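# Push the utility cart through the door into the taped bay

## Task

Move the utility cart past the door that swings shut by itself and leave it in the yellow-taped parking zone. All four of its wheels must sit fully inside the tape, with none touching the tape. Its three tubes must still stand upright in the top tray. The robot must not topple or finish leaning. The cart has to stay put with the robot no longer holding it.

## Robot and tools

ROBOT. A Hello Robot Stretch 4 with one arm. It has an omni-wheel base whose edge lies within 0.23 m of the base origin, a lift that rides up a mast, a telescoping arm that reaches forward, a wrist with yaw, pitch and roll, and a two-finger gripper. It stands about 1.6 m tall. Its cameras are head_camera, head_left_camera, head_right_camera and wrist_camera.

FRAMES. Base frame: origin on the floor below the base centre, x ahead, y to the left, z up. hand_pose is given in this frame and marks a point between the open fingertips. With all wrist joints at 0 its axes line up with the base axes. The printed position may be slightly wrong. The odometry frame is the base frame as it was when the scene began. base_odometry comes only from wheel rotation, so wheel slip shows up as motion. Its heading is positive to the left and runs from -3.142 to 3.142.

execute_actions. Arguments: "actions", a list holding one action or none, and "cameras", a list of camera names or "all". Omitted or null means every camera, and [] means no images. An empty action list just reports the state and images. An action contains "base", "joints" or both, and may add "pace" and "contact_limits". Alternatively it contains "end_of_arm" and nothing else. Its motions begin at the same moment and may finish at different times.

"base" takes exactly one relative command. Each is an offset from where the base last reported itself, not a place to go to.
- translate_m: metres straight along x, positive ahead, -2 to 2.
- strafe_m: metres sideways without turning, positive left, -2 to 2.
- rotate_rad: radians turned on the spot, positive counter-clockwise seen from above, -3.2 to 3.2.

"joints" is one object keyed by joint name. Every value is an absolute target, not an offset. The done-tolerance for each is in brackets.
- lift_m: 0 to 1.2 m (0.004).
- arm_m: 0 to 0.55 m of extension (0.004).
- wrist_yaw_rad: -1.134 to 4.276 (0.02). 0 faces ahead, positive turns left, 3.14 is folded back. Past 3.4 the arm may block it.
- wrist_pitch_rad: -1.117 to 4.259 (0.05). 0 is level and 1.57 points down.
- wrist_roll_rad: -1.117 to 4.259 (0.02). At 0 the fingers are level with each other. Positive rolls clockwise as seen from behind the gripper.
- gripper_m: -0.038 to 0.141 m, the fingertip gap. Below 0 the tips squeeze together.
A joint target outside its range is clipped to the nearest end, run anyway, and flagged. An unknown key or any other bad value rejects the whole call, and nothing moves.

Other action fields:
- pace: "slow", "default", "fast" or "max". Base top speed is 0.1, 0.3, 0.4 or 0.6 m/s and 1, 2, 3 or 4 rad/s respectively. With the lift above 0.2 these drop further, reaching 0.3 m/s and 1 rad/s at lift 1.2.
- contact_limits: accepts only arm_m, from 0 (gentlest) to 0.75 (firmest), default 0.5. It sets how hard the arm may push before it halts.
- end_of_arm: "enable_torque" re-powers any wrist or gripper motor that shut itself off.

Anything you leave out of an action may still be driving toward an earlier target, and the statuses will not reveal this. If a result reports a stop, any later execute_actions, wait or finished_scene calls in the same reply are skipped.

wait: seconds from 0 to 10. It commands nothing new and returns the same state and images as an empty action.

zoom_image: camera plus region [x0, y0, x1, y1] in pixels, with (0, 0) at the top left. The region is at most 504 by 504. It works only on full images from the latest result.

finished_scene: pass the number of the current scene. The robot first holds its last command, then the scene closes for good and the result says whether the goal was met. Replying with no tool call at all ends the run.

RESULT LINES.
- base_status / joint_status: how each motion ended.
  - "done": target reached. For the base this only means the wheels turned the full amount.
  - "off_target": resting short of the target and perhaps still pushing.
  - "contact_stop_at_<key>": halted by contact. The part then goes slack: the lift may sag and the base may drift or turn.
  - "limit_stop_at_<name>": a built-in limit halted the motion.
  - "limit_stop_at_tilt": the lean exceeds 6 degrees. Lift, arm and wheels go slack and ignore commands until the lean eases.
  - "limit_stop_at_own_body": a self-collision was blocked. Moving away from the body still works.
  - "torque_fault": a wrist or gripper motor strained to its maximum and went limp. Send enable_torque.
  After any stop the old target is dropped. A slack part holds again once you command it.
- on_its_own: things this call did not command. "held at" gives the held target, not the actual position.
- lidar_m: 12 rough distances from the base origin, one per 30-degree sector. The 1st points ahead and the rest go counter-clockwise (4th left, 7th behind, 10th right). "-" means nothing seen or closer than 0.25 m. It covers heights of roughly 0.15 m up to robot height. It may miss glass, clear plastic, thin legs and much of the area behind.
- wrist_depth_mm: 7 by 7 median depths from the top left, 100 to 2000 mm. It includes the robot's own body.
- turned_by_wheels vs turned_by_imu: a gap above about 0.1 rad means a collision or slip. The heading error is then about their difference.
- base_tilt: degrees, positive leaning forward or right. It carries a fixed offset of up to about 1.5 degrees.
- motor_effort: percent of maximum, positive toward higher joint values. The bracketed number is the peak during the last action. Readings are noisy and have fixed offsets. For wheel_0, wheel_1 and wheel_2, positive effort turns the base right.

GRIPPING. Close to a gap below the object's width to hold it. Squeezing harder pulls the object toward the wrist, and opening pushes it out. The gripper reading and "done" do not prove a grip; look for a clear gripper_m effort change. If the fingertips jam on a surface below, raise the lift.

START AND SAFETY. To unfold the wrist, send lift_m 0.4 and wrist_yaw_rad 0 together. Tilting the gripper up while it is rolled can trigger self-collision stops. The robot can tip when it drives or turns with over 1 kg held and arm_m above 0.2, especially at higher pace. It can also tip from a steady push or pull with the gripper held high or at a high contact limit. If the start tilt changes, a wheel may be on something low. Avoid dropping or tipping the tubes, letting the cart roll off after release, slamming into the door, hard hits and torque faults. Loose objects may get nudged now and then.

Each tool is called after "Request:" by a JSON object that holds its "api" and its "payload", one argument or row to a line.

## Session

Request:
{"api": "execute_actions", "payload": {
  "actions": [
    {"joints":{"lift_m":0.4,"wrist_yaw_rad":0,"wrist_roll_rad":1.57,"gripper_m":0.14}}
  ]
}}

Scene clock: 2.40 s.
base_odometry: x=+0.000 y=+0.000 heading=+0.000 (m, m, rad; odometry frame)
turned_by_wheels: +0.000 (rad since the last result)
turned_by_imu: -0.001 (rad since the last result)
base_tilt: forward=-0.8 right=+0.3 (deg)
lidar_m: 1.33 1.95 1.75 1.14 0.75 0.70 0.70 0.75 0.67 0.71 0.93 1.30
base_status: not commanded
joint_positions: lift_m=+0.400 arm_m=+0.002 wrist_yaw_rad=+0.001 wrist_pitch_rad=-0.015 wrist_roll_rad=+1.569 gripper_m=+0.140
joint_status: all done
motor_effort: lift_m=+21(20) arm_m=-1(1) wrist_yaw_rad=-4(8) wrist_pitch_rad=-6(7) wrist_roll_rad=+3(6) gripper_m=+0(1) wheel_0=+0(0) wheel_1=+0(0) wheel_2=+0(0) (%)
hand_pose: x=+0.4610 y=-0.0872 z=+0.5822 quat_wxyz=(+0.708, +0.707, -0.005, +0.005) (m; base frame)
wrist_depth_mm: - - - - - 1205 842 / - - 1229 1366 1397 1060 831 / - - 1281 - 1661 1138 854 / - 1464 1499 - 1661 1160 842 / - - - - - 1042 831 / - - - - 1921 1025 842 / - - - - - 1078 831
pictures: head_camera, head_left_camera, head_right_camera, wrist_camera
Images, in order (width x height): head_camera 420x560, head_left_camera 420x672, head_right_camera 420x672, wrist_camera 616x392.

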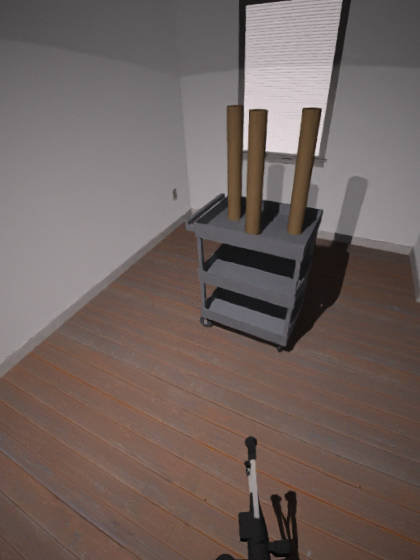

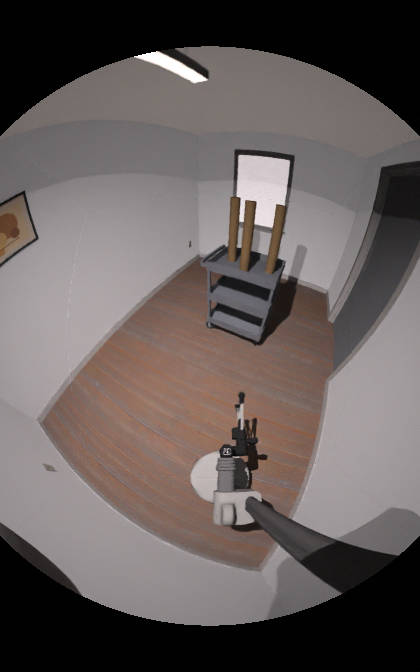

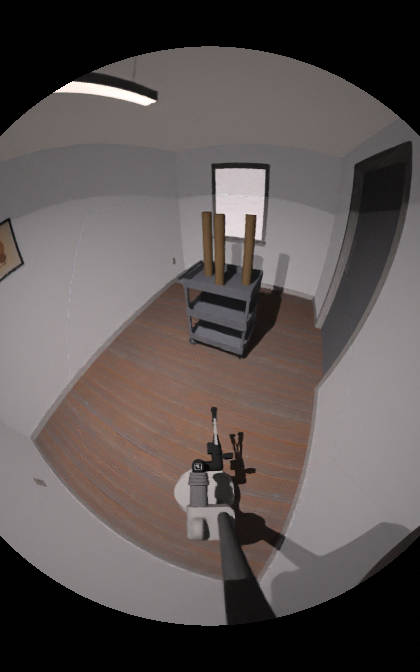

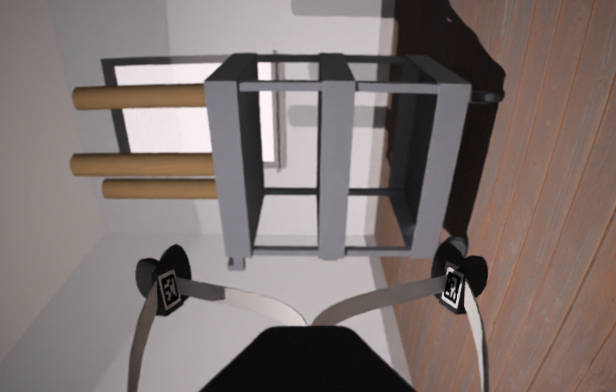

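Request:
{"api": "execute_actions", "payload": {
  "actions": [
    {"base":{"rotate_rad":1.17},"joints":{"lift_m":0.322,"wrist_pitch_rad":0}}
  ],
  "cameras": []
}}

Request:
{"api": "execute_actions", "payload": {
  "actions": [
    {"base":{"translate_m":-0.37}}
  ],
  "cameras": []
}}

Request:
{"api": "execute_actions", "payload": {
  "actions": [
    {"base":{"strafe_m":-1.0}}
  ]
}}

Scene clock: 6.93 s.
base_odometry: x=+0.000 y=+0.000 heading=+1.170 (m, m, rad; odometry frame)
turned_by_wheels: +1.170 (rad since the last result)
turned_by_imu: +1.163 (rad since the last result)
base_tilt: forward=-0.9 right=+0.4 (deg)
lidar_m: 1.78 0.97 0.74 0.69 0.73 0.72 0.69 0.74 1.04 1.30 1.38 1.86
base_status: done
joint_positions: lift_m=+0.322 arm_m=+0.002 wrist_yaw_rad=+0.000 wrist_pitch_rad=+0.002 wrist_roll_rad=+1.570 gripper_m=+0.140
joint_status: all done
motor_effort: lift_m=+16(20) arm_m=-1(1) wrist_yaw_rad=-3(3) wrist_pitch_rad=-5(0) wrist_roll_rad=+1(1) gripper_m=-1(0) wheel_0=+1(6) wheel_1=+1(6) wheel_2=+2(7) (%)
hand_pose: x=+0.4610 y=-0.0874 z=+0.4998 quat_wxyz=(+0.708, +0.707, +0.001, -0.001) (m; base frame)
wrist_depth_mm: 1499 1537 1499 1537 1537 991 723 / 1537 1537 1618 1537 1537 991 707 / 1537 1537 1576 1537 1618 1008 707 / 1537 1708 1661 1618 1618 1008 707 / 1618 1618 1618 1618 1661 866 707 / 1618 1618 1661 1618 1537 854 691 / 1576 1576 1661 - 1537 917 699
pictures: none
No camera images: the call's "cameras" was empty. Leave "cameras" out to get every camera's image.

Scene clock: 9.63 s.
base_odometry: x=-0.144 y=-0.341 heading=+1.170 (m, m, rad; odometry frame)
turned_by_wheels: +0.000 (rad since the last result)
turned_by_imu: +0.000 (rad since the last result)
base_tilt: forward=-0.9 right=+0.4 (deg)
lidar_m: 2.16 1.01 0.77 0.69 0.48 0.34 0.31 0.34 0.50 1.78 1.39 2.26
base_status: done
joint_positions: lift_m=+0.322 arm_m=+0.002 wrist_yaw_rad=+0.000 wrist_pitch_rad=+0.002 wrist_roll_rad=+1.570 gripper_m=+0.140
joint_status: not commanded
motor_effort: lift_m=+17(16) arm_m=-1(1) wrist_yaw_rad=-3(2) wrist_pitch_rad=-6(6) wrist_roll_rad=+3(0) gripper_m=+0(6) wheel_0=+0(5) wheel_1=+1(6) wheel_2=-2(9) (%)
hand_pose: x=+0.4610 y=-0.0874 z=+0.4998 quat_wxyz=(+0.708, +0.707, +0.001, -0.001) (m; base frame)
wrist_depth_mm: 1921 1863 1921 1983 1921 1008 707 / 1863 1921 1921 1983 1863 1025 699 / 1921 1808 1983 1921 1921 1025 715 / 1921 1983 1983 - - 991 707 / 1983 1921 - - 1983 891 707 / - - 1921 - 1576 854 699 / 1618 1576 1708 - 1537 917 707
pictures: none
No camera images: the call's "cameras" was empty. Leave "cameras" out to get every camera's image.

Scene clock: 14.30 s.
base_odometry: x=+0.776 y=-0.731 heading=+1.170 (m, m, rad; odometry frame)
turned_by_wheels: +0.000 (rad since the last result)
turned_by_imu: -0.003 (rad since the last result)
base_tilt: forward=-0.9 right=+0.5 (deg)
lidar_m: 2.11 2.25 1.78 1.31 0.52 0.36 0.34 0.37 0.64 1.58 0.67 0.56
base_status: done
joint_positions: lift_m=+0.322 arm_m=+0.002 wrist_yaw_rad=+0.000 wrist_pitch_rad=+0.002 wrist_roll_rad=+1.570 gripper_m=+0.140
joint_status: not commanded
motor_effort: lift_m=+16(17) arm_m=-1(1) wrist_yaw_rad=-3(3) wrist_pitch_rad=-5(6) wrist_roll_rad=-1(1) gripper_m=-7(1) wheel_0=-2(9) wheel_1=+0(6) wheel_2=-1(2) (%)
hand_pose: x=+0.4610 y=-0.0874 z=+0.4998 quat_wxyz=(+0.708, +0.707, +0.001, -0.001) (m; base frame)
wrist_depth_mm: 439 580 1921 473 1921 683 466 / 1921 1921 1863 1921 1576 820 683 / 1863 1921 1983 1983 1921 1025 707 / 1921 1983 - 1983 1921 1025 699 / 1921 1921 1983 1983 1921 878 707 / 1983 1921 - - 1537 854 715 / - - 1983 - 1808 891 699
pictures: head_camera, head_left_camera, head_right_camera, wrist_camera
Images, in order (width x height): head_camera 420x560, head_left_camera 420x672, head_right_camera 420x672, wrist_camera 616x392.

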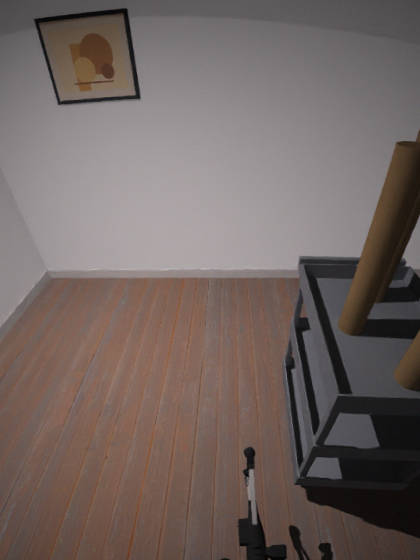

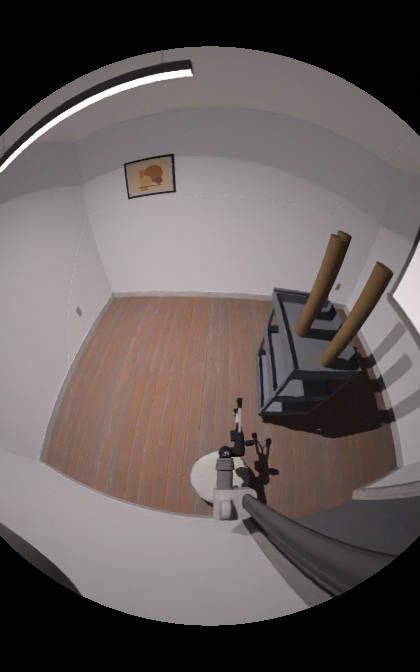

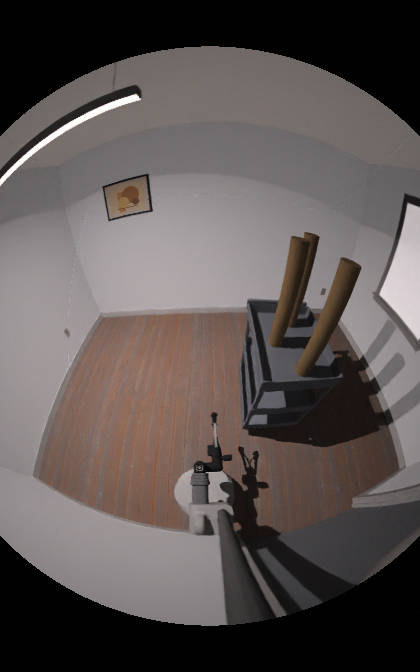

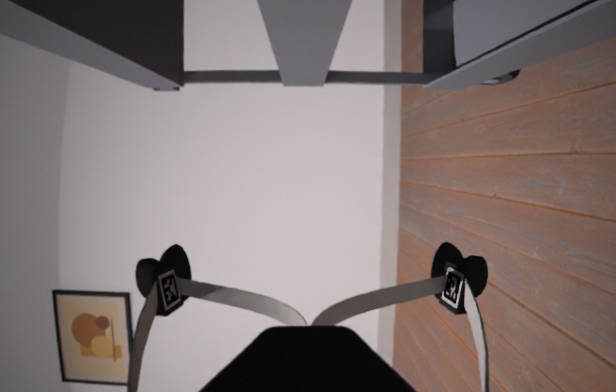

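Request:
{"api": "execute_actions", "payload": {
  "actions": [
    {"base":{"translate_m":-0.07}}
  ],
  "cameras": []
}}

Request:
{"api": "execute_actions", "payload": {
  "actions": [
    {"base":{"strafe_m":-0.45}}
  ]
}}

Scene clock: 19.67 s.
base_odometry: x=+0.749 y=-0.795 heading=+1.170 (m, m, rad; odometry frame)
turned_by_wheels: +0.000 (rad since the last result)
turned_by_imu: -0.001 (rad since the last result)
base_tilt: forward=-0.9 right=+0.4 (deg)
lidar_m: 2.20 2.30 1.81 1.02 0.39 0.27 0.27 0.30 0.53 1.28 0.74 0.62
base_status: done
joint_positions: lift_m=+0.322 arm_m=+0.002 wrist_yaw_rad=+0.000 wrist_pitch_rad=+0.002 wrist_roll_rad=+1.570 gripper_m=+0.140
joint_status: not commanded
motor_effort: lift_m=+16(17) arm_m=-1(1) wrist_yaw_rad=-3(3) wrist_pitch_rad=-6(5) wrist_roll_rad=+1(1) gripper_m=+2(2) wheel_0=-1(5) wheel_1=+0(6) wheel_2=+0(5) (%)
hand_pose: x=+0.4610 y=-0.0874 z=+0.4998 quat_wxyz=(+0.708, +0.707, +0.001, -0.001) (m; base frame)
wrist_depth_mm: 427 574 1921 459 1921 699 459 / - 960 1983 1983 1756 820 683 / 1983 1983 - 1983 1983 1008 699 / - - 1983 - 1983 991 707 / - - - - 1983 866 707 / - - - - 1576 854 699 / - - - - 1708 931 707
pictures: none
No camera images: the call's "cameras" was empty. Leave "cameras" out to get every camera's image.

Scene clock: 22.50 s.
base_odometry: x=+1.164 y=-0.971 heading=+1.170 (m, m, rad; odometry frame)
turned_by_wheels: +0.000 (rad since the last result)
turned_by_imu: -0.001 (rad since the last result)
base_tilt: forward=-0.8 right=+0.3 (deg)
lidar_m: 0.51 2.34 2.25 1.11 0.43 0.35 0.36 0.40 0.59 1.37 1.66 0.54
base_status: done
joint_positions: lift_m=+0.322 arm_m=+0.002 wrist_yaw_rad=+0.000 wrist_pitch_rad=+0.002 wrist_roll_rad=+1.570 gripper_m=+0.140
joint_status: not commanded
motor_effort: lift_m=+17(17) arm_m=-1(1) wrist_yaw_rad=-3(3) wrist_pitch_rad=-6(5) wrist_roll_rad=+1(0) gripper_m=+1(0) wheel_0=-1(9) wheel_1=+1(9) wheel_2=+0(3) (%)
hand_pose: x=+0.4610 y=-0.0874 z=+0.4998 quat_wxyz=(+0.708, +0.707, +0.001, -0.001) (m; base frame)
wrist_depth_mm: 368 1983 1921 293 1576 842 415 / 394 585 1983 297 1576 647 488 / 397 597 1983 306 1756 707 500 / 399 597 1983 310 1921 715 496 / 399 549 1983 317 946 609 488 / 394 508 - 319 1537 609 484 / 392 - - - 1756 585 492
pictures: head_camera, head_left_camera, head_right_camera, wrist_camera
Images, in order (width x height): head_camera 420x560, head_left_camera 420x672, head_right_camera 420x672, wrist_camera 616x392.

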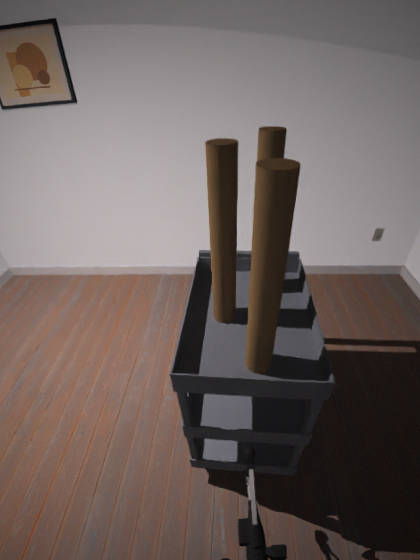

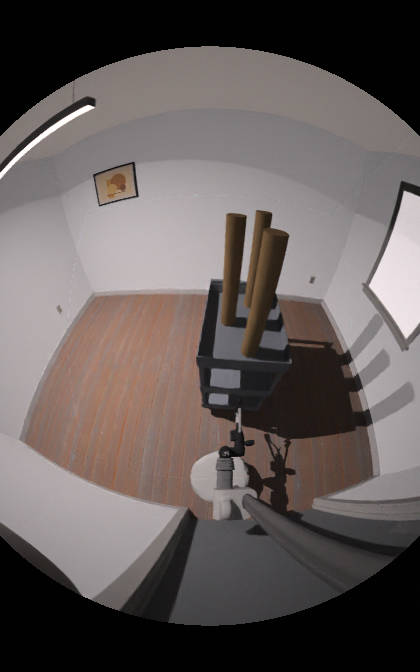

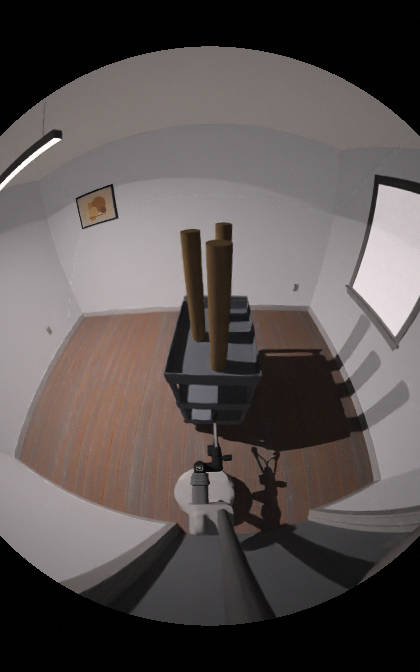

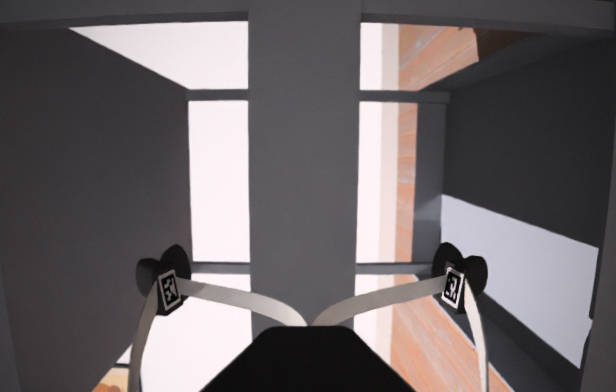

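Request:
{"api": "execute_actions", "payload": {
  "actions": [
    {"base":{"translate_m":0.135},"joints":{"lift_m":0.328}}
  ],
  "cameras": []
}}

Request:
{"api": "execute_actions", "payload": {
  "actions": [
    {"joints":{"gripper_m":0.02}}
  ],
  "cameras": []
}}

Request:
{"api": "execute_actions", "payload": {
  "actions": [
    {"base":{"strafe_m":-0.2},"pace":"slow"}
  ],
  "cameras": []
}}

Request:
{"api": "execute_actions", "payload": {
  "actions": [
    {"base":{"translate_m":-0.9},"pace":"slow"}
  ],
  "cameras": ["head_right_camera","head_left_camera"]
}}

Scene clock: 27.83 s.
base_odometry: x=+1.216 y=-0.847 heading=+1.170 (m, m, rad; odometry frame)
turned_by_wheels: +0.000 (rad since the last result)
turned_by_imu: -0.002 (rad since the last result)
base_tilt: forward=-0.9 right=+0.3 (deg)
lidar_m: 0.38 0.43 2.23 1.57 0.61 0.48 0.50 0.52 0.78 1.56 1.62 0.42
base_status: done
joint_positions: lift_m=+0.328 arm_m=+0.002 wrist_yaw_rad=+0.000 wrist_pitch_rad=+0.002 wrist_roll_rad=+1.570 gripper_m=+0.140
joint_status: all done
motor_effort: lift_m=+21(21) arm_m=-1(1) wrist_yaw_rad=-1(1) wrist_pitch_rad=-6(6) wrist_roll_rad=+2(0) gripper_m=-1(2) wheel_0=+2(6) wheel_1=+2(5) wheel_2=-1(9) (%)
hand_pose: x=+0.4609 y=-0.0876 z=+0.5055 quat_wxyz=(+0.708, +0.707, +0.001, -0.001) (m; base frame)
wrist_depth_mm: 379 1756 165 164 165 1025 452 / 387 574 168 167 168 676 496 / 387 580 171 171 172 723 500 / 389 580 175 174 175 715 504 / 392 539 216 177 179 609 508 / 387 500 190 179 182 603 496 / 384 1921 1921 - 1397 564 477
pictures: none
No camera images: the call's "cameras" was empty. Leave "cameras" out to get every camera's image.

Scene clock: 30.00 s.
base_odometry: x=+1.216 y=-0.847 heading=+1.170 (m, m, rad; odometry frame)
turned_by_wheels: +0.000 (rad since the last result)
turned_by_imu: -0.001 (rad since the last result)
base_tilt: forward=-0.9 right=+0.3 (deg)
lidar_m: 0.38 0.43 2.27 1.57 0.62 0.47 0.49 0.53 0.77 1.57 1.64 0.39
base_status: not commanded
joint_positions: lift_m=+0.328 arm_m=+0.002 wrist_yaw_rad=+0.003 wrist_pitch_rad=+0.012 wrist_roll_rad=+1.570 gripper_m=+0.020
joint_status: all done
on_its_own: wrist_pitch_rad is at rest, and its effort (-36) is outside its rest range (-23 to +23)
motor_effort: lift_m=+22(21) arm_m=-1(1) wrist_yaw_rad=-10(11) wrist_pitch_rad=-36(37) wrist_roll_rad=+1(1) gripper_m=-25(23) wheel_0=+0(2) wheel_1=+2(2) wheel_2=+1(1) (%)
hand_pose: x=+0.4612 y=-0.0866 z=+0.5024 quat_wxyz=(+0.708, +0.707, +0.005, -0.003) (m; base frame)
wrist_depth_mm: 392 1756 151 151 153 960 455 / 397 621 153 154 156 647 484 / 402 603 158 157 159 683 488 / 404 621 160 160 163 699 492 / 407 615 163 164 166 683 488 / 399 488 166 167 169 554 484 / 397 - 170 - 1336 976 469
pictures: none
No camera images: the call's "cameras" was empty. Leave "cameras" out to get every camera's image.

Scene clock: 33.13 s.
base_odometry: x=+1.400 y=-0.925 heading=+1.171 (m, m, rad; odometry frame)
turned_by_wheels: +0.001 (rad since the last result)
turned_by_imu: +0.001 (rad since the last result)
base_tilt: forward=-0.9 right=+0.3 (deg)
lidar_m: 0.33 0.34 2.44 1.58 0.58 0.54 0.50 0.53 0.74 1.37 1.42 0.41
base_status: done
joint_positions: lift_m=+0.328 arm_m=+0.002 wrist_yaw_rad=+0.006 wrist_pitch_rad=+0.008 wrist_roll_rad=+1.575 gripper_m=+0.020
joint_status: not commanded
on_its_own: wrist_yaw_rad is at rest, and its effort (-20) is outside its rest range (-13 to +13)
motor_effort: lift_m=+21(21) arm_m=-1(1) wrist_yaw_rad=-20(34) wrist_pitch_rad=-23(36) wrist_roll_rad=-13(13) gripper_m=-17(26) wheel_0=+6(11) wheel_1=+1(5) wheel_2=+1(4) (%)
hand_pose: x=+0.4615 y=-0.0856 z=+0.5037 quat_wxyz=(+0.706, +0.708, +0.005, -0.001) (m; base frame)
wrist_depth_mm: 1808 1708 1756 194 1366 976 707 / 421 1863 190 189 1366 991 452 / 397 1921 183 182 186 640 484 / 399 603 178 176 179 707 496 / 399 591 174 173 174 691 492 / 392 477 168 167 168 178 488 / 389 585 1983 - 164 691 492
pictures: none
No camera images: the call's "cameras" was empty. Leave "cameras" out to get every camera's image.

action 0: "base": translate_m = -0.9 would last too long for one action: at the pace "slow" translate_m can be at most 0.766 in either direction: name a faster pace, or command the rest in another action

Request:
{"api": "execute_actions", "payload": {
  "actions": [
    {"base":{"translate_m":-0.75},"joints":{"lift_m":0.322},"pace":"slow"}
  ],
  "cameras": ["head_right_camera","head_left_camera"]
}}

Scene clock: 44.17 s.
base_odometry: x=+1.108 y=-1.615 heading=+1.170 (m, m, rad; odometry frame)
turned_by_wheels: +0.000 (rad since the last result)
turned_by_imu: -0.005 (rad since the last result)
base_tilt: forward=-0.9 right=+0.3 (deg)
lidar_m: 0.36 0.37 0.32 0.25 - 0.25 0.28 1.89 1.38 0.61 0.59 0.40
base_status: done
joint_positions: lift_m=+0.322 arm_m=+0.002 wrist_yaw_rad=-0.002 wrist_pitch_rad=+0.004 wrist_roll_rad=+1.566 gripper_m=+0.020
joint_status: all done
motor_effort: lift_m=+19(18) arm_m=-1(1) wrist_yaw_rad=+3(24) wrist_pitch_rad=-12(22) wrist_roll_rad=+11(13) gripper_m=-21(27) wheel_0=-6(12) wheel_1=-1(15) wheel_2=+3(18) (%)
hand_pose: x=+0.4608 y=-0.0879 z=+0.4991 quat_wxyz=(+0.709, +0.706, +0.001, -0.002) (m; base frame)
wrist_depth_mm: - - 175 176 177 976 715 / 392 - 175 175 176 1008 462 / 397 597 173 174 174 661 496 / 399 603 172 172 173 715 500 / 399 597 171 171 172 699 496 / 397 477 170 171 171 559 488 / 394 591 168 - 750 647 488
pictures: head_left_camera, head_right_camera
Images, in order (width x height): head_left_camera 420x672, head_right_camera 420x672.

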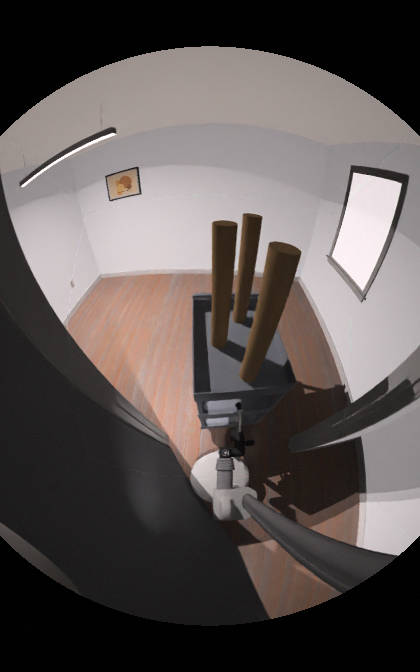

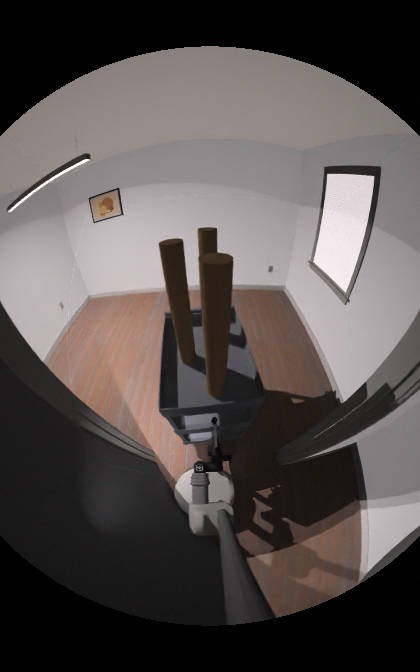

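Request:
{"api": "execute_actions", "payload": {
  "actions": [
    {"base":{"translate_m":-0.75},"pace":"slow"}
  ],
  "cameras": ["head_left_camera"]
}}

Request:
{"api": "execute_actions", "payload": {
  "actions": [
    {"base":{"translate_m":-0.7},"pace":"slow"}
  ],
  "cameras": ["head_right_camera","head_left_camera"]
}}

Scene clock: 55.57 s.
base_odometry: x=+0.816 y=-2.306 heading=+1.170 (m, m, rad; odometry frame)
turned_by_wheels: +0.000 (rad since the last result)
turned_by_imu: -0.003 (rad since the last result)
base_tilt: forward=-0.9 right=+0.4 (deg)
lidar_m: 0.37 0.36 0.25 - - 1.23 1.18 1.24 1.38 1.32 1.29 0.40
base_status: done
joint_positions: lift_m=+0.322 arm_m=+0.002 wrist_yaw_rad=-0.002 wrist_pitch_rad=+0.005 wrist_roll_rad=+1.566 gripper_m=+0.020
joint_status: not commanded
motor_effort: lift_m=+18(18) arm_m=-1(1) wrist_yaw_rad=+3(4) wrist_pitch_rad=-13(13) wrist_roll_rad=+10(10) gripper_m=-24(24) wheel_0=-5(8) wheel_1=-2(9) wheel_2=+2(11) (%)
hand_pose: x=+0.4608 y=-0.0879 z=+0.4989 quat_wxyz=(+0.709, +0.705, +0.001, -0.002) (m; base frame)
wrist_depth_mm: 392 - 157 157 158 976 449 / 394 585 159 159 160 654 488 / 397 591 162 162 164 699 488 / 404 603 165 165 167 699 496 / 402 597 169 168 171 691 492 / 397 480 172 171 174 559 488 / 392 - - - 1499 768 488
pictures: head_left_camera
Images, in order (width x height): head_left_camera 420x672.

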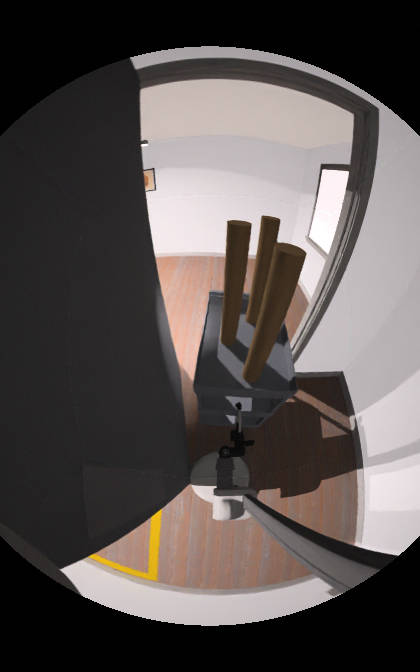

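Scene clock: 63.83 s.
base_odometry: x=+0.542 y=-2.950 heading=+1.169 (m, m, rad; odometry frame)
turned_by_wheels: -0.001 (rad since the last result)
turned_by_imu: -0.005 (rad since the last result)
base_tilt: forward=-0.9 right=+0.4 (deg)
lidar_m: 0.38 0.47 2.39 1.75 0.67 0.48 0.46 0.50 0.73 1.30 1.36 0.39
base_status: done
joint_positions: lift_m=+0.322 arm_m=+0.002 wrist_yaw_rad=-0.006 wrist_pitch_rad=+0.005 wrist_roll_rad=+1.565 gripper_m=+0.020
joint_status: not commanded
on_its_own: wrist_yaw_rad is at rest, and its effort (+14) is outside its rest range (-13 to +13); wrist_roll_rad is at rest, and its effort (+16) is outside its rest range (-13 to +13)
motor_effort: lift_m=+19(19) arm_m=-1(1) wrist_yaw_rad=+14(28) wrist_pitch_rad=-14(19) wrist_roll_rad=+16(16) gripper_m=-25(21) wheel_0=-5(10) wheel_1=-3(4) wheel_2=+0(4) (%)
hand_pose: x=+0.4605 y=-0.0891 z=+0.4988 quat_wxyz=(+0.709, +0.705, +0.000, -0.004) (m; base frame)
wrist_depth_mm: 389 580 139 139 140 640 496 / 394 591 144 145 146 691 492 / 397 591 152 152 153 699 492 / 399 597 160 159 161 707 496 / 402 597 168 167 171 668 492 / 399 477 175 174 179 517 480 / 399 452 455 - 466 462 449
pictures: head_left_camera, head_right_camera
Images, in order (width x height): head_left_camera 420x672, head_right_camera 420x672.

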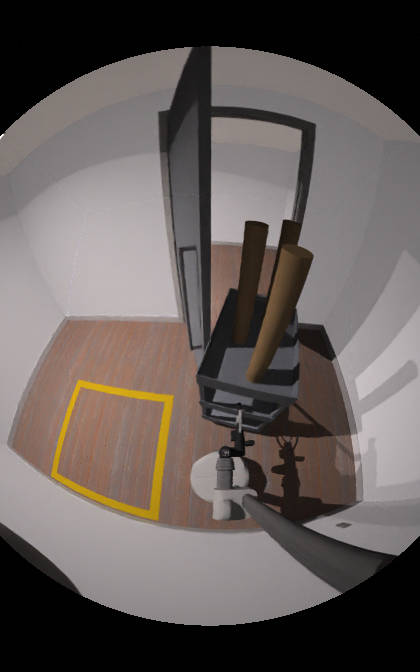

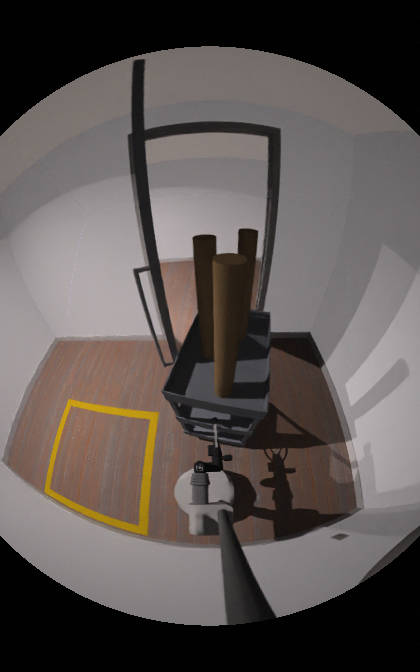

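Request:
{"api": "execute_actions", "payload": {
  "actions": [
    {"base":{"translate_m":-0.17},"pace":"slow"}
  ],
  "cameras": []
}}

Request:
{"api": "execute_actions", "payload": {
  "actions": [
    {"base":{"strafe_m":0.2},"pace":"slow"}
  ],
  "cameras": []
}}

Request:
{"api": "execute_actions", "payload": {
  "actions": [
    {"base":{"rotate_rad":-0.25},"pace":"slow"}
  ],
  "cameras": []
}}

Request:
{"api": "execute_actions", "payload": {
  "actions": [
    {"base":{"rotate_rad":-0.25},"pace":"slow"}
  ],
  "cameras": []
}}

Request:
{"api": "execute_actions", "payload": {
  "actions": [
    {"base":{"strafe_m":0.3},"pace":"slow"}
  ],
  "cameras": []
}}

Request:
{"api": "execute_actions", "payload": {
  "actions": [
    {"base":{"rotate_rad":-0.25},"pace":"slow"}
  ],
  "cameras": []
}}

Request:
{"api": "execute_actions", "payload": {
  "actions": [
    {"base":{"rotate_rad":-0.25},"pace":"slow"}
  ],
  "cameras": ["head_left_camera"]
}}

Scene clock: 72.83 s.
base_odometry: x=+0.476 y=-3.106 heading=+1.169 (m, m, rad; odometry frame)
turned_by_wheels: -0.001 (rad since the last result)
turned_by_imu: -0.003 (rad since the last result)
base_tilt: forward=-1.0 right=+0.3 (deg)
lidar_m: 0.40 0.46 2.50 1.14 0.46 0.32 0.29 0.33 0.46 1.31 1.36 0.37
base_status: done
joint_positions: lift_m=+0.322 arm_m=+0.002 wrist_yaw_rad=-0.005 wrist_pitch_rad=+0.005 wrist_roll_rad=+1.564 gripper_m=+0.020
joint_status: not commanded
on_its_own: wrist_roll_rad is at rest, and its effort (+15) is outside its rest range (-13 to +13)
motor_effort: lift_m=+18(18) arm_m=-1(1) wrist_yaw_rad=+12(15) wrist_pitch_rad=-14(14) wrist_roll_rad=+15(16) gripper_m=-21(22) wheel_0=-4(7) wheel_1=-2(6) wheel_2=-1(5) (%)
hand_pose: x=+0.4606 y=-0.0888 z=+0.4988 quat_wxyz=(+0.709, +0.705, +0.000, -0.003) (m; base frame)
wrist_depth_mm: 387 580 133 134 135 661 500 / 394 585 140 140 141 691 492 / 397 591 148 147 150 699 496 / 402 609 158 156 158 699 492 / 402 603 167 166 170 668 492 / 399 477 176 175 180 492 484 / 397 1661 1661 - 1499 976 439
pictures: none
No camera images: the call's "cameras" was empty. Leave "cameras" out to get every camera's image.

Scene clock: 75.97 s.
base_odometry: x=+0.292 y=-3.028 heading=+1.168 (m, m, rad; odometry frame)
turned_by_wheels: -0.001 (rad since the last result)
turned_by_imu: -0.003 (rad since the last result)
base_tilt: forward=-0.8 right=+0.3 (deg)
lidar_m: 0.39 1.89 2.34 1.13 0.44 0.30 0.29 0.32 0.46 1.39 1.56 0.33
base_status: done
joint_positions: lift_m=+0.322 arm_m=+0.002 wrist_yaw_rad=-0.009 wrist_pitch_rad=+0.004 wrist_roll_rad=+1.565 gripper_m=+0.020
joint_status: not commanded
on_its_own: wrist_yaw_rad is at rest, and its effort (+25) is outside its rest range (-13 to +13); wrist_roll_rad is at rest, and its effort (+15) is outside its rest range (-13 to +13)
motor_effort: lift_m=+18(18) arm_m=-1(1) wrist_yaw_rad=+25(42) wrist_pitch_rad=-12(14) wrist_roll_rad=+15(14) gripper_m=-15(23) wheel_0=-4(13) wheel_1=+1(5) wheel_2=-5(3) (%)
hand_pose: x=+0.4602 y=-0.0901 z=+0.4990 quat_wxyz=(+0.709, +0.705, -0.002, -0.005) (m; base frame)
wrist_depth_mm: 389 496 - - - 597 500 / 392 508 103 102 103 634 492 / 397 517 111 111 111 621 496 / 399 676 128 127 128 603 496 / 404 1336 150 150 156 976 480 / 399 1576 183 175 183 798 427 / 1618 1708 1618 - 1499 976 402
pictures: none
No camera images: the call's "cameras" was empty. Leave "cameras" out to get every camera's image.

Scene clock: 77.47 s.
base_odometry: x=+0.292 y=-3.028 heading=+0.918 (m, m, rad; odometry frame)
turned_by_wheels: -0.250 (rad since the last result)
turned_by_imu: -0.248 (rad since the last result)
base_tilt: forward=-0.9 right=+0.4 (deg)
lidar_m: 0.40 0.51 2.12 2.23 0.59 0.36 0.29 0.30 0.38 0.70 1.49 0.40
base_status: done
joint_positions: lift_m=+0.322 arm_m=+0.002 wrist_yaw_rad=+0.001 wrist_pitch_rad=+0.006 wrist_roll_rad=+1.572 gripper_m=+0.020
joint_status: not commanded
motor_effort: lift_m=+19(18) arm_m=-1(1) wrist_yaw_rad=-4(41) wrist_pitch_rad=-16(16) wrist_roll_rad=-7(19) gripper_m=-22(22) wheel_0=+3(11) wheel_1=+1(5) wheel_2=+0(5) (%)
hand_pose: x=+0.4611 y=-0.0873 z=+0.4986 quat_wxyz=(+0.707, +0.708, +0.002, -0.002) (m; base frame)
wrist_depth_mm: 397 585 133 134 135 676 488 / 399 597 141 141 143 691 484 / 404 597 150 150 153 691 484 / 402 603 160 160 165 699 492 / 402 609 173 171 177 640 492 / 399 477 181 182 185 480 469 / 397 1308 1205 - 1308 991 430
pictures: none
No camera images: the call's "cameras" was empty. Leave "cameras" out to get every camera's image.

Scene clock: 78.73 s.
base_odometry: x=+0.292 y=-3.028 heading=+0.669 (m, m, rad; odometry frame)
turned_by_wheels: -0.250 (rad since the last result)
turned_by_imu: -0.248 (rad since the last result)
base_tilt: forward=-0.9 right=+0.3 (deg)
lidar_m: 0.38 0.40 1.88 2.32 1.05 0.42 0.31 0.27 0.33 0.49 1.50 0.41
base_status: done
joint_positions: lift_m=+0.322 arm_m=+0.002 wrist_yaw_rad=+0.001 wrist_pitch_rad=+0.006 wrist_roll_rad=+1.574 gripper_m=+0.020
joint_status: not commanded
motor_effort: lift_m=+18(19) arm_m=-1(1) wrist_yaw_rad=-5(48) wrist_pitch_rad=-16(16) wrist_roll_rad=-10(13) gripper_m=-18(20) wheel_0=+1(13) wheel_1=+2(6) wheel_2=+2(8) (%)
hand_pose: x=+0.4611 y=-0.0871 z=+0.4986 quat_wxyz=(+0.706, +0.708, +0.002, -0.002) (m; base frame)
wrist_depth_mm: 418 1576 179 180 1366 976 430 / 402 723 179 181 768 661 469 / 404 603 180 181 768 691 488 / 402 597 180 181 788 699 492 / 399 597 181 182 191 699 492 / 399 477 181 182 182 569 484 / 397 741 759 - 798 603 488
pictures: none
No camera images: the call's "cameras" was empty. Leave "cameras" out to get every camera's image.

Scene clock: 82.87 s.
base_odometry: x=+0.106 y=-2.793 heading=+0.668 (m, m, rad; odometry frame)
turned_by_wheels: -0.001 (rad since the last result)
turned_by_imu: -0.004 (rad since the last result)
base_tilt: forward=-0.9 right=+0.3 (deg)
lidar_m: 0.41 1.24 1.74 2.04 1.49 0.63 0.46 0.43 0.48 0.67 1.76 0.39
base_status: done
joint_positions: lift_m=+0.322 arm_m=+0.002 wrist_yaw_rad=-0.008 wrist_pitch_rad=+0.005 wrist_roll_rad=+1.566 gripper_m=+0.020
joint_status: not commanded
on_its_own: wrist_yaw_rad is at rest, and its effort (+21) is outside its rest range (-13 to +13)
motor_effort: lift_m=+18(18) arm_m=-1(1) wrist_yaw_rad=+21(38) wrist_pitch_rad=-13(18) wrist_roll_rad=+13(13) gripper_m=-22(21) wheel_0=-5(10) wheel_1=+0(6) wheel_2=-2(7) (%)
hand_pose: x=+0.4603 y=-0.0898 z=+0.4989 quat_wxyz=(+0.709, +0.705, -0.001, -0.005) (m; base frame)
wrist_depth_mm: 387 580 122 123 123 676 492 / 394 591 131 131 131 707 488 / 397 597 141 142 144 699 488 / 404 603 154 154 157 668 492 / 399 699 170 167 175 615 492 / 397 854 182 181 184 442 459 / 976 1025 1008 - 1008 976 413
pictures: none
No camera images: the call's "cameras" was empty. Leave "cameras" out to get every camera's image.

Scene clock: 84.17 s.
base_odometry: x=+0.106 y=-2.793 heading=+0.419 (m, m, rad; odometry frame)
turned_by_wheels: -0.249 (rad since the last result)
turned_by_imu: -0.248 (rad since the last result)
base_tilt: forward=-0.9 right=+0.4 (deg)
lidar_m: 0.39 0.42 1.68 2.01 1.95 0.84 0.51 0.43 0.43 0.54 1.05 0.41
base_status: done
joint_positions: lift_m=+0.322 arm_m=+0.002 wrist_yaw_rad=+0.007 wrist_pitch_rad=+0.005 wrist_roll_rad=+1.574 gripper_m=+0.020
joint_status: not commanded
on_its_own: wrist_yaw_rad is at rest, and its effort (-22) is outside its rest range (-13 to +13)
motor_effort: lift_m=+19(18) arm_m=-1(1) wrist_yaw_rad=-22(37) wrist_pitch_rad=-15(16) wrist_roll_rad=-11(12) gripper_m=-20(22) wheel_0=+7(10) wheel_1=+3(8) wheel_2=+2(6) (%)
hand_pose: x=+0.4617 y=-0.0853 z=+0.4988 quat_wxyz=(+0.706, +0.708, +0.004, +0.001) (m; base frame)
wrist_depth_mm: 394 1576 167 167 169 976 462 / 397 603 170 170 172 647 484 / 399 609 173 174 175 691 488 / 404 609 176 176 798 699 488 / 402 597 180 180 193 699 496 / 399 477 182 182 183 559 484 / 394 778 750 - 788 809 466
pictures: none
No camera images: the call's "cameras" was empty. Leave "cameras" out to get every camera's image.

Scene clock: 85.43 s.
base_odometry: x=+0.106 y=-2.793 heading=+0.170 (m, m, rad; odometry frame)
turned_by_wheels: -0.250 (rad since the last result)
turned_by_imu: -0.248 (rad since the last result)
base_tilt: forward=-0.8 right=+0.3 (deg)
lidar_m: 0.33 0.35 1.33 1.77 2.03 1.40 0.62 0.46 0.43 0.47 0.68 0.43
base_status: done
joint_positions: lift_m=+0.322 arm_m=+0.002 wrist_yaw_rad=+0.003 wrist_pitch_rad=+0.006 wrist_roll_rad=+1.575 gripper_m=+0.020
joint_status: not commanded
on_its_own: wrist_roll_rad is at rest, and its effort (-15) is outside its rest range (-13 to +13)
motor_effort: lift_m=+18(18) arm_m=-1(1) wrist_yaw_rad=-10(51) wrist_pitch_rad=-17(17) wrist_roll_rad=-15(16) gripper_m=-23(18) wheel_0=+2(10) wheel_1=+1(5) wheel_2=+1(11) (%)
hand_pose: x=+0.4613 y=-0.0866 z=+0.4985 quat_wxyz=(+0.706, +0.709, +0.003, -0.001) (m; base frame)
wrist_depth_mm: 1430 1397 831 229 1397 891 668 / 1464 1576 1499 218 1464 991 439 / 407 1708 211 208 1537 627 477 / 404 609 202 198 820 676 484 / 404 609 191 190 195 683 488 / 399 477 182 182 184 564 480 / 397 591 177 - 1464 676 488
pictures: head_left_camera
Images, in order (width x height): head_left_camera 420x672.

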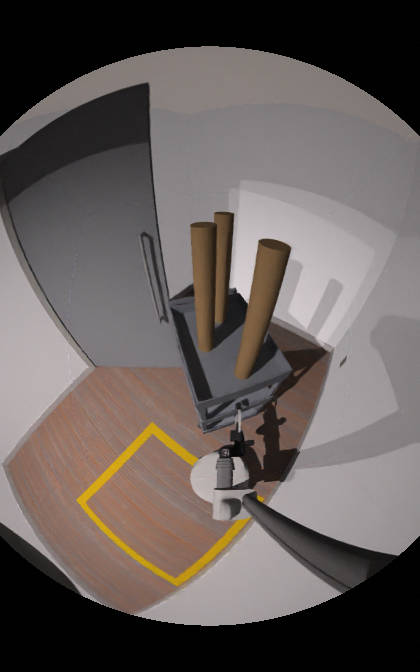

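Request:
{"api": "execute_actions", "payload": {
  "actions": [
    {"base":{"strafe_m":0.33},"pace":"slow"}
  ],
  "cameras": []
}}

Request:
{"api": "execute_actions", "payload": {
  "actions": [
    {"base":{"rotate_rad":-0.27},"pace":"slow"}
  ],
  "cameras": []
}}

Request:
{"api": "execute_actions", "payload": {
  "actions": [
    {"base":{"rotate_rad":-0.27},"pace":"slow"}
  ],
  "cameras": []
}}

Request:
{"api": "execute_actions", "payload": {
  "actions": [
    {"base":{"translate_m":-0.75},"pace":"slow"}
  ],
  "cameras": ["head_left_camera"]
}}

Request:
{"api": "execute_actions", "payload": {
  "actions": [
    {"base":{"translate_m":-0.25},"pace":"slow"}
  ]
}}

Scene clock: 94.40 s.
base_odometry: x=+0.050 y=-2.467 heading=+0.169 (m, m, rad; odometry frame)
turned_by_wheels: -0.001 (rad since the last result)
turned_by_imu: -0.006 (rad since the last result)
base_tilt: forward=-0.9 right=+0.4 (deg)
lidar_m: 0.39 0.49 1.36 1.45 1.86 1.78 0.99 0.70 0.70 0.77 1.14 0.41
base_status: done
joint_positions: lift_m=+0.322 arm_m=+0.002 wrist_yaw_rad=-0.010 wrist_pitch_rad=+0.004 wrist_roll_rad=+1.567 gripper_m=+0.020
joint_status: not commanded
on_its_own: wrist_yaw_rad is at rest, and its effort (+26) is outside its rest range (-13 to +13)
motor_effort: lift_m=+19(19) arm_m=-1(1) wrist_yaw_rad=+26(29) wrist_pitch_rad=-10(18) wrist_roll_rad=+10(15) gripper_m=-19(20) wheel_0=-5(10) wheel_1=+0(6) wheel_2=-4(7) (%)
hand_pose: x=+0.4602 y=-0.0902 z=+0.4992 quat_wxyz=(+0.709, +0.706, -0.002, -0.005) (m; base frame)
wrist_depth_mm: 387 574 156 155 156 654 469 / 394 585 160 160 161 691 492 / 397 591 166 166 168 699 492 / 399 591 172 172 174 699 492 / 402 591 179 177 180 707 496 / 399 477 183 182 185 535 484 / 389 1430 1397 - 1464 976 459
pictures: none
No camera images: the call's "cameras" was empty. Leave "cameras" out to get every camera's image.

Scene clock: 95.73 s.
base_odometry: x=+0.050 y=-2.467 heading=-0.100 (m, m, rad; odometry frame)
turned_by_wheels: -0.269 (rad since the last result)
turned_by_imu: -0.267 (rad since the last result)
base_tilt: forward=-0.9 right=+0.4 (deg)
lidar_m: 0.36 0.38 1.37 1.39 1.70 1.76 1.33 0.80 0.71 0.72 0.88 0.43
base_status: done
joint_positions: lift_m=+0.322 arm_m=+0.002 wrist_yaw_rad=+0.008 wrist_pitch_rad=+0.006 wrist_roll_rad=+1.575 gripper_m=+0.020
joint_status: not commanded
on_its_own: wrist_yaw_rad is at rest, and its effort (-24) is outside its rest range (-13 to +13); wrist_roll_rad is at rest, and its effort (-15) is outside its rest range (-13 to +13)
motor_effort: lift_m=+19(19) arm_m=-1(1) wrist_yaw_rad=-24(39) wrist_pitch_rad=-18(19) wrist_roll_rad=-15(13) gripper_m=-23(21) wheel_0=+6(8) wheel_1=+3(4) wheel_2=+3(12) (%)
hand_pose: x=+0.4617 y=-0.0852 z=+0.4984 quat_wxyz=(+0.706, +0.708, +0.005, +0.000) (m; base frame)
wrist_depth_mm: 1499 1537 1537 215 1464 960 707 / 424 1661 210 208 1537 976 449 / 404 668 204 201 1537 647 488 / 404 609 196 195 798 699 488 / 402 603 190 189 193 699 488 / 402 484 184 184 185 559 480 / 397 585 180 - 759 683 488
pictures: none
No camera images: the call's "cameras" was empty. Leave "cameras" out to get every camera's image.

Scene clock: 97.07 s.
base_odometry: x=+0.050 y=-2.467 heading=-0.370 (m, m, rad; odometry frame)
turned_by_wheels: -0.270 (rad since the last result)
turned_by_imu: -0.268 (rad since the last result)
base_tilt: forward=-0.9 right=+0.4 (deg)
lidar_m: 0.29 0.26 1.43 1.37 1.47 1.82 1.77 0.99 0.74 0.71 0.76 0.48
base_status: done
joint_positions: lift_m=+0.322 arm_m=+0.002 wrist_yaw_rad=+0.003 wrist_pitch_rad=+0.006 wrist_roll_rad=+1.576 gripper_m=+0.020
joint_status: not commanded
on_its_own: wrist_roll_rad is at rest, and its effort (-18) is outside its rest range (-13 to +13)
motor_effort: lift_m=+18(19) arm_m=-2(1) wrist_yaw_rad=-11(58) wrist_pitch_rad=-17(18) wrist_roll_rad=-18(15) gripper_m=-20(21) wheel_0=+2(12) wheel_1=+1(6) wheel_2=+3(14) (%)
hand_pose: x=+0.4613 y=-0.0866 z=+0.4986 quat_wxyz=(+0.705, +0.709, +0.003, -0.001) (m; base frame)
wrist_depth_mm: 1618 1618 1618 976 1661 960 691 / 317 322 315 286 327 327 325 / 404 1708 1708 248 1708 1008 430 / 404 1756 1756 222 1576 976 477 / 399 609 204 201 1430 647 488 / 399 477 181 182 184 559 480 / 392 585 171 - 1397 676 488
pictures: none
No camera images: the call's "cameras" was empty. Leave "cameras" out to get every camera's image.

Scene clock: 105.83 s.
base_odometry: x=-0.649 y=-2.196 heading=-0.370 (m, m, rad; odometry frame)
turned_by_wheels: -0.001 (rad since the last result)
turned_by_imu: -0.003 (rad since the last result)
base_tilt: forward=-0.8 right=+0.4 (deg)
lidar_m: 0.41 0.45 1.48 1.41 1.41 1.03 1.04 0.92 0.69 0.64 0.70 0.39
base_status: done
joint_positions: lift_m=+0.322 arm_m=+0.002 wrist_yaw_rad=-0.006 wrist_pitch_rad=+0.002 wrist_roll_rad=+1.567 gripper_m=+0.020
joint_status: not commanded
on_its_own: wrist_yaw_rad is at rest, and its effort (+14) is outside its rest range (-13 to +13)
motor_effort: lift_m=+19(19) arm_m=-2(1) wrist_yaw_rad=+14(28) wrist_pitch_rad=-6(17) wrist_roll_rad=+11(16) gripper_m=-20(19) wheel_0=-5(7) wheel_1=-3(4) wheel_2=+0(11) (%)
hand_pose: x=+0.4606 y=-0.0890 z=+0.4996 quat_wxyz=(+0.709, +0.706, -0.001, -0.003) (m; base frame)
wrist_depth_mm: 387 627 159 159 160 683 477 / 389 580 164 163 165 699 496 / 394 580 170 168 171 699 496 / 397 585 175 173 176 715 500 / 399 597 181 179 182 707 500 / 394 477 184 183 186 554 488 / 392 - - - 1537 991 466
pictures: head_left_camera
Images, in order (width x height): head_left_camera 420x672.

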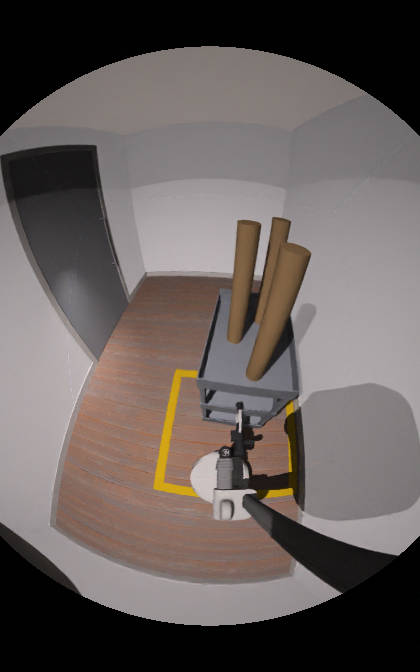

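Scene clock: 109.60 s.
base_odometry: x=-0.882 y=-2.106 heading=-0.371 (m, m, rad; odometry frame)
turned_by_wheels: +0.000 (rad since the last result)
turned_by_imu: -0.002 (rad since the last result)
base_tilt: forward=-0.9 right=+0.3 (deg)
lidar_m: 0.40 0.48 1.49 1.43 1.04 0.80 0.77 0.82 0.66 0.63 0.69 0.40
base_status: done
joint_positions: lift_m=+0.322 arm_m=+0.002 wrist_yaw_rad=-0.005 wrist_pitch_rad=+0.003 wrist_roll_rad=+1.568 gripper_m=+0.020
joint_status: not commanded
motor_effort: lift_m=+19(19) arm_m=-1(2) wrist_yaw_rad=+12(17) wrist_pitch_rad=-9(10) wrist_roll_rad=+5(11) gripper_m=-24(21) wheel_0=-5(8) wheel_1=-2(5) wheel_2=+1(6) (%)
hand_pose: x=+0.4606 y=-0.0889 z=+0.4993 quat_wxyz=(+0.708, +0.706, -0.001, -0.003) (m; base frame)
wrist_depth_mm: 389 574 147 147 148 640 500 / 394 580 154 153 155 699 492 / 397 597 161 160 162 707 496 / 399 597 169 168 171 707 488 / 397 597 179 176 180 668 488 / 392 480 186 183 184 496 484 / 397 - - - 1499 976 442
pictures: head_camera, head_left_camera, head_right_camera, wrist_camera
Images, in order (width x height): head_camera 420x560, head_left_camera 420x672, head_right_camera 420x672, wrist_camera 616x392.

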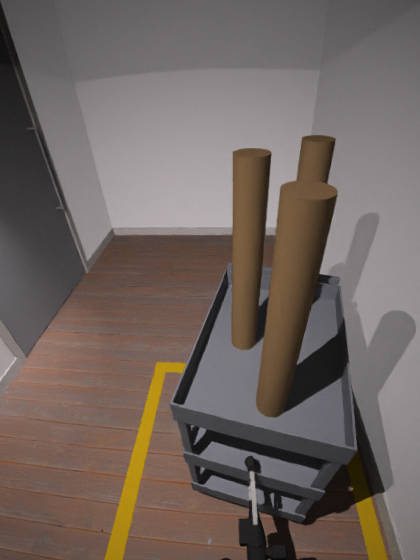

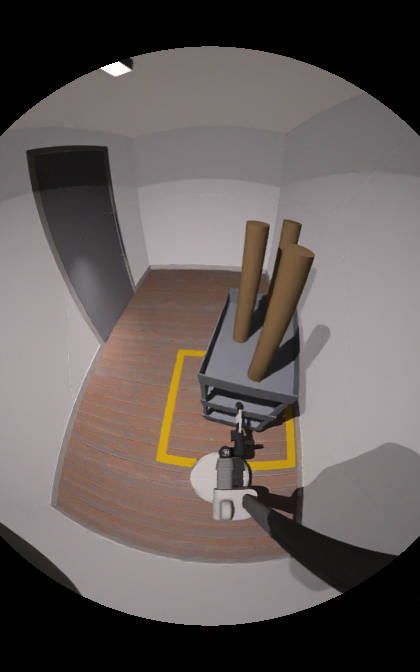

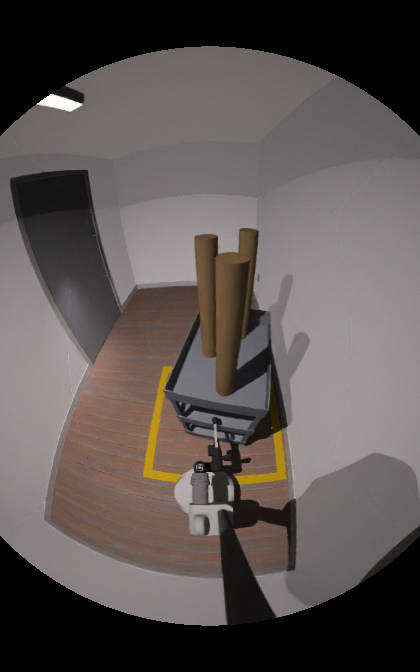

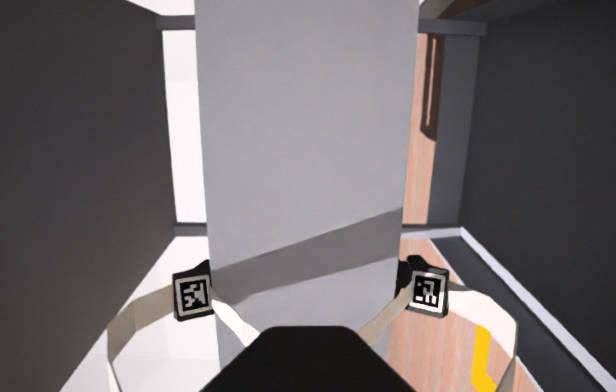

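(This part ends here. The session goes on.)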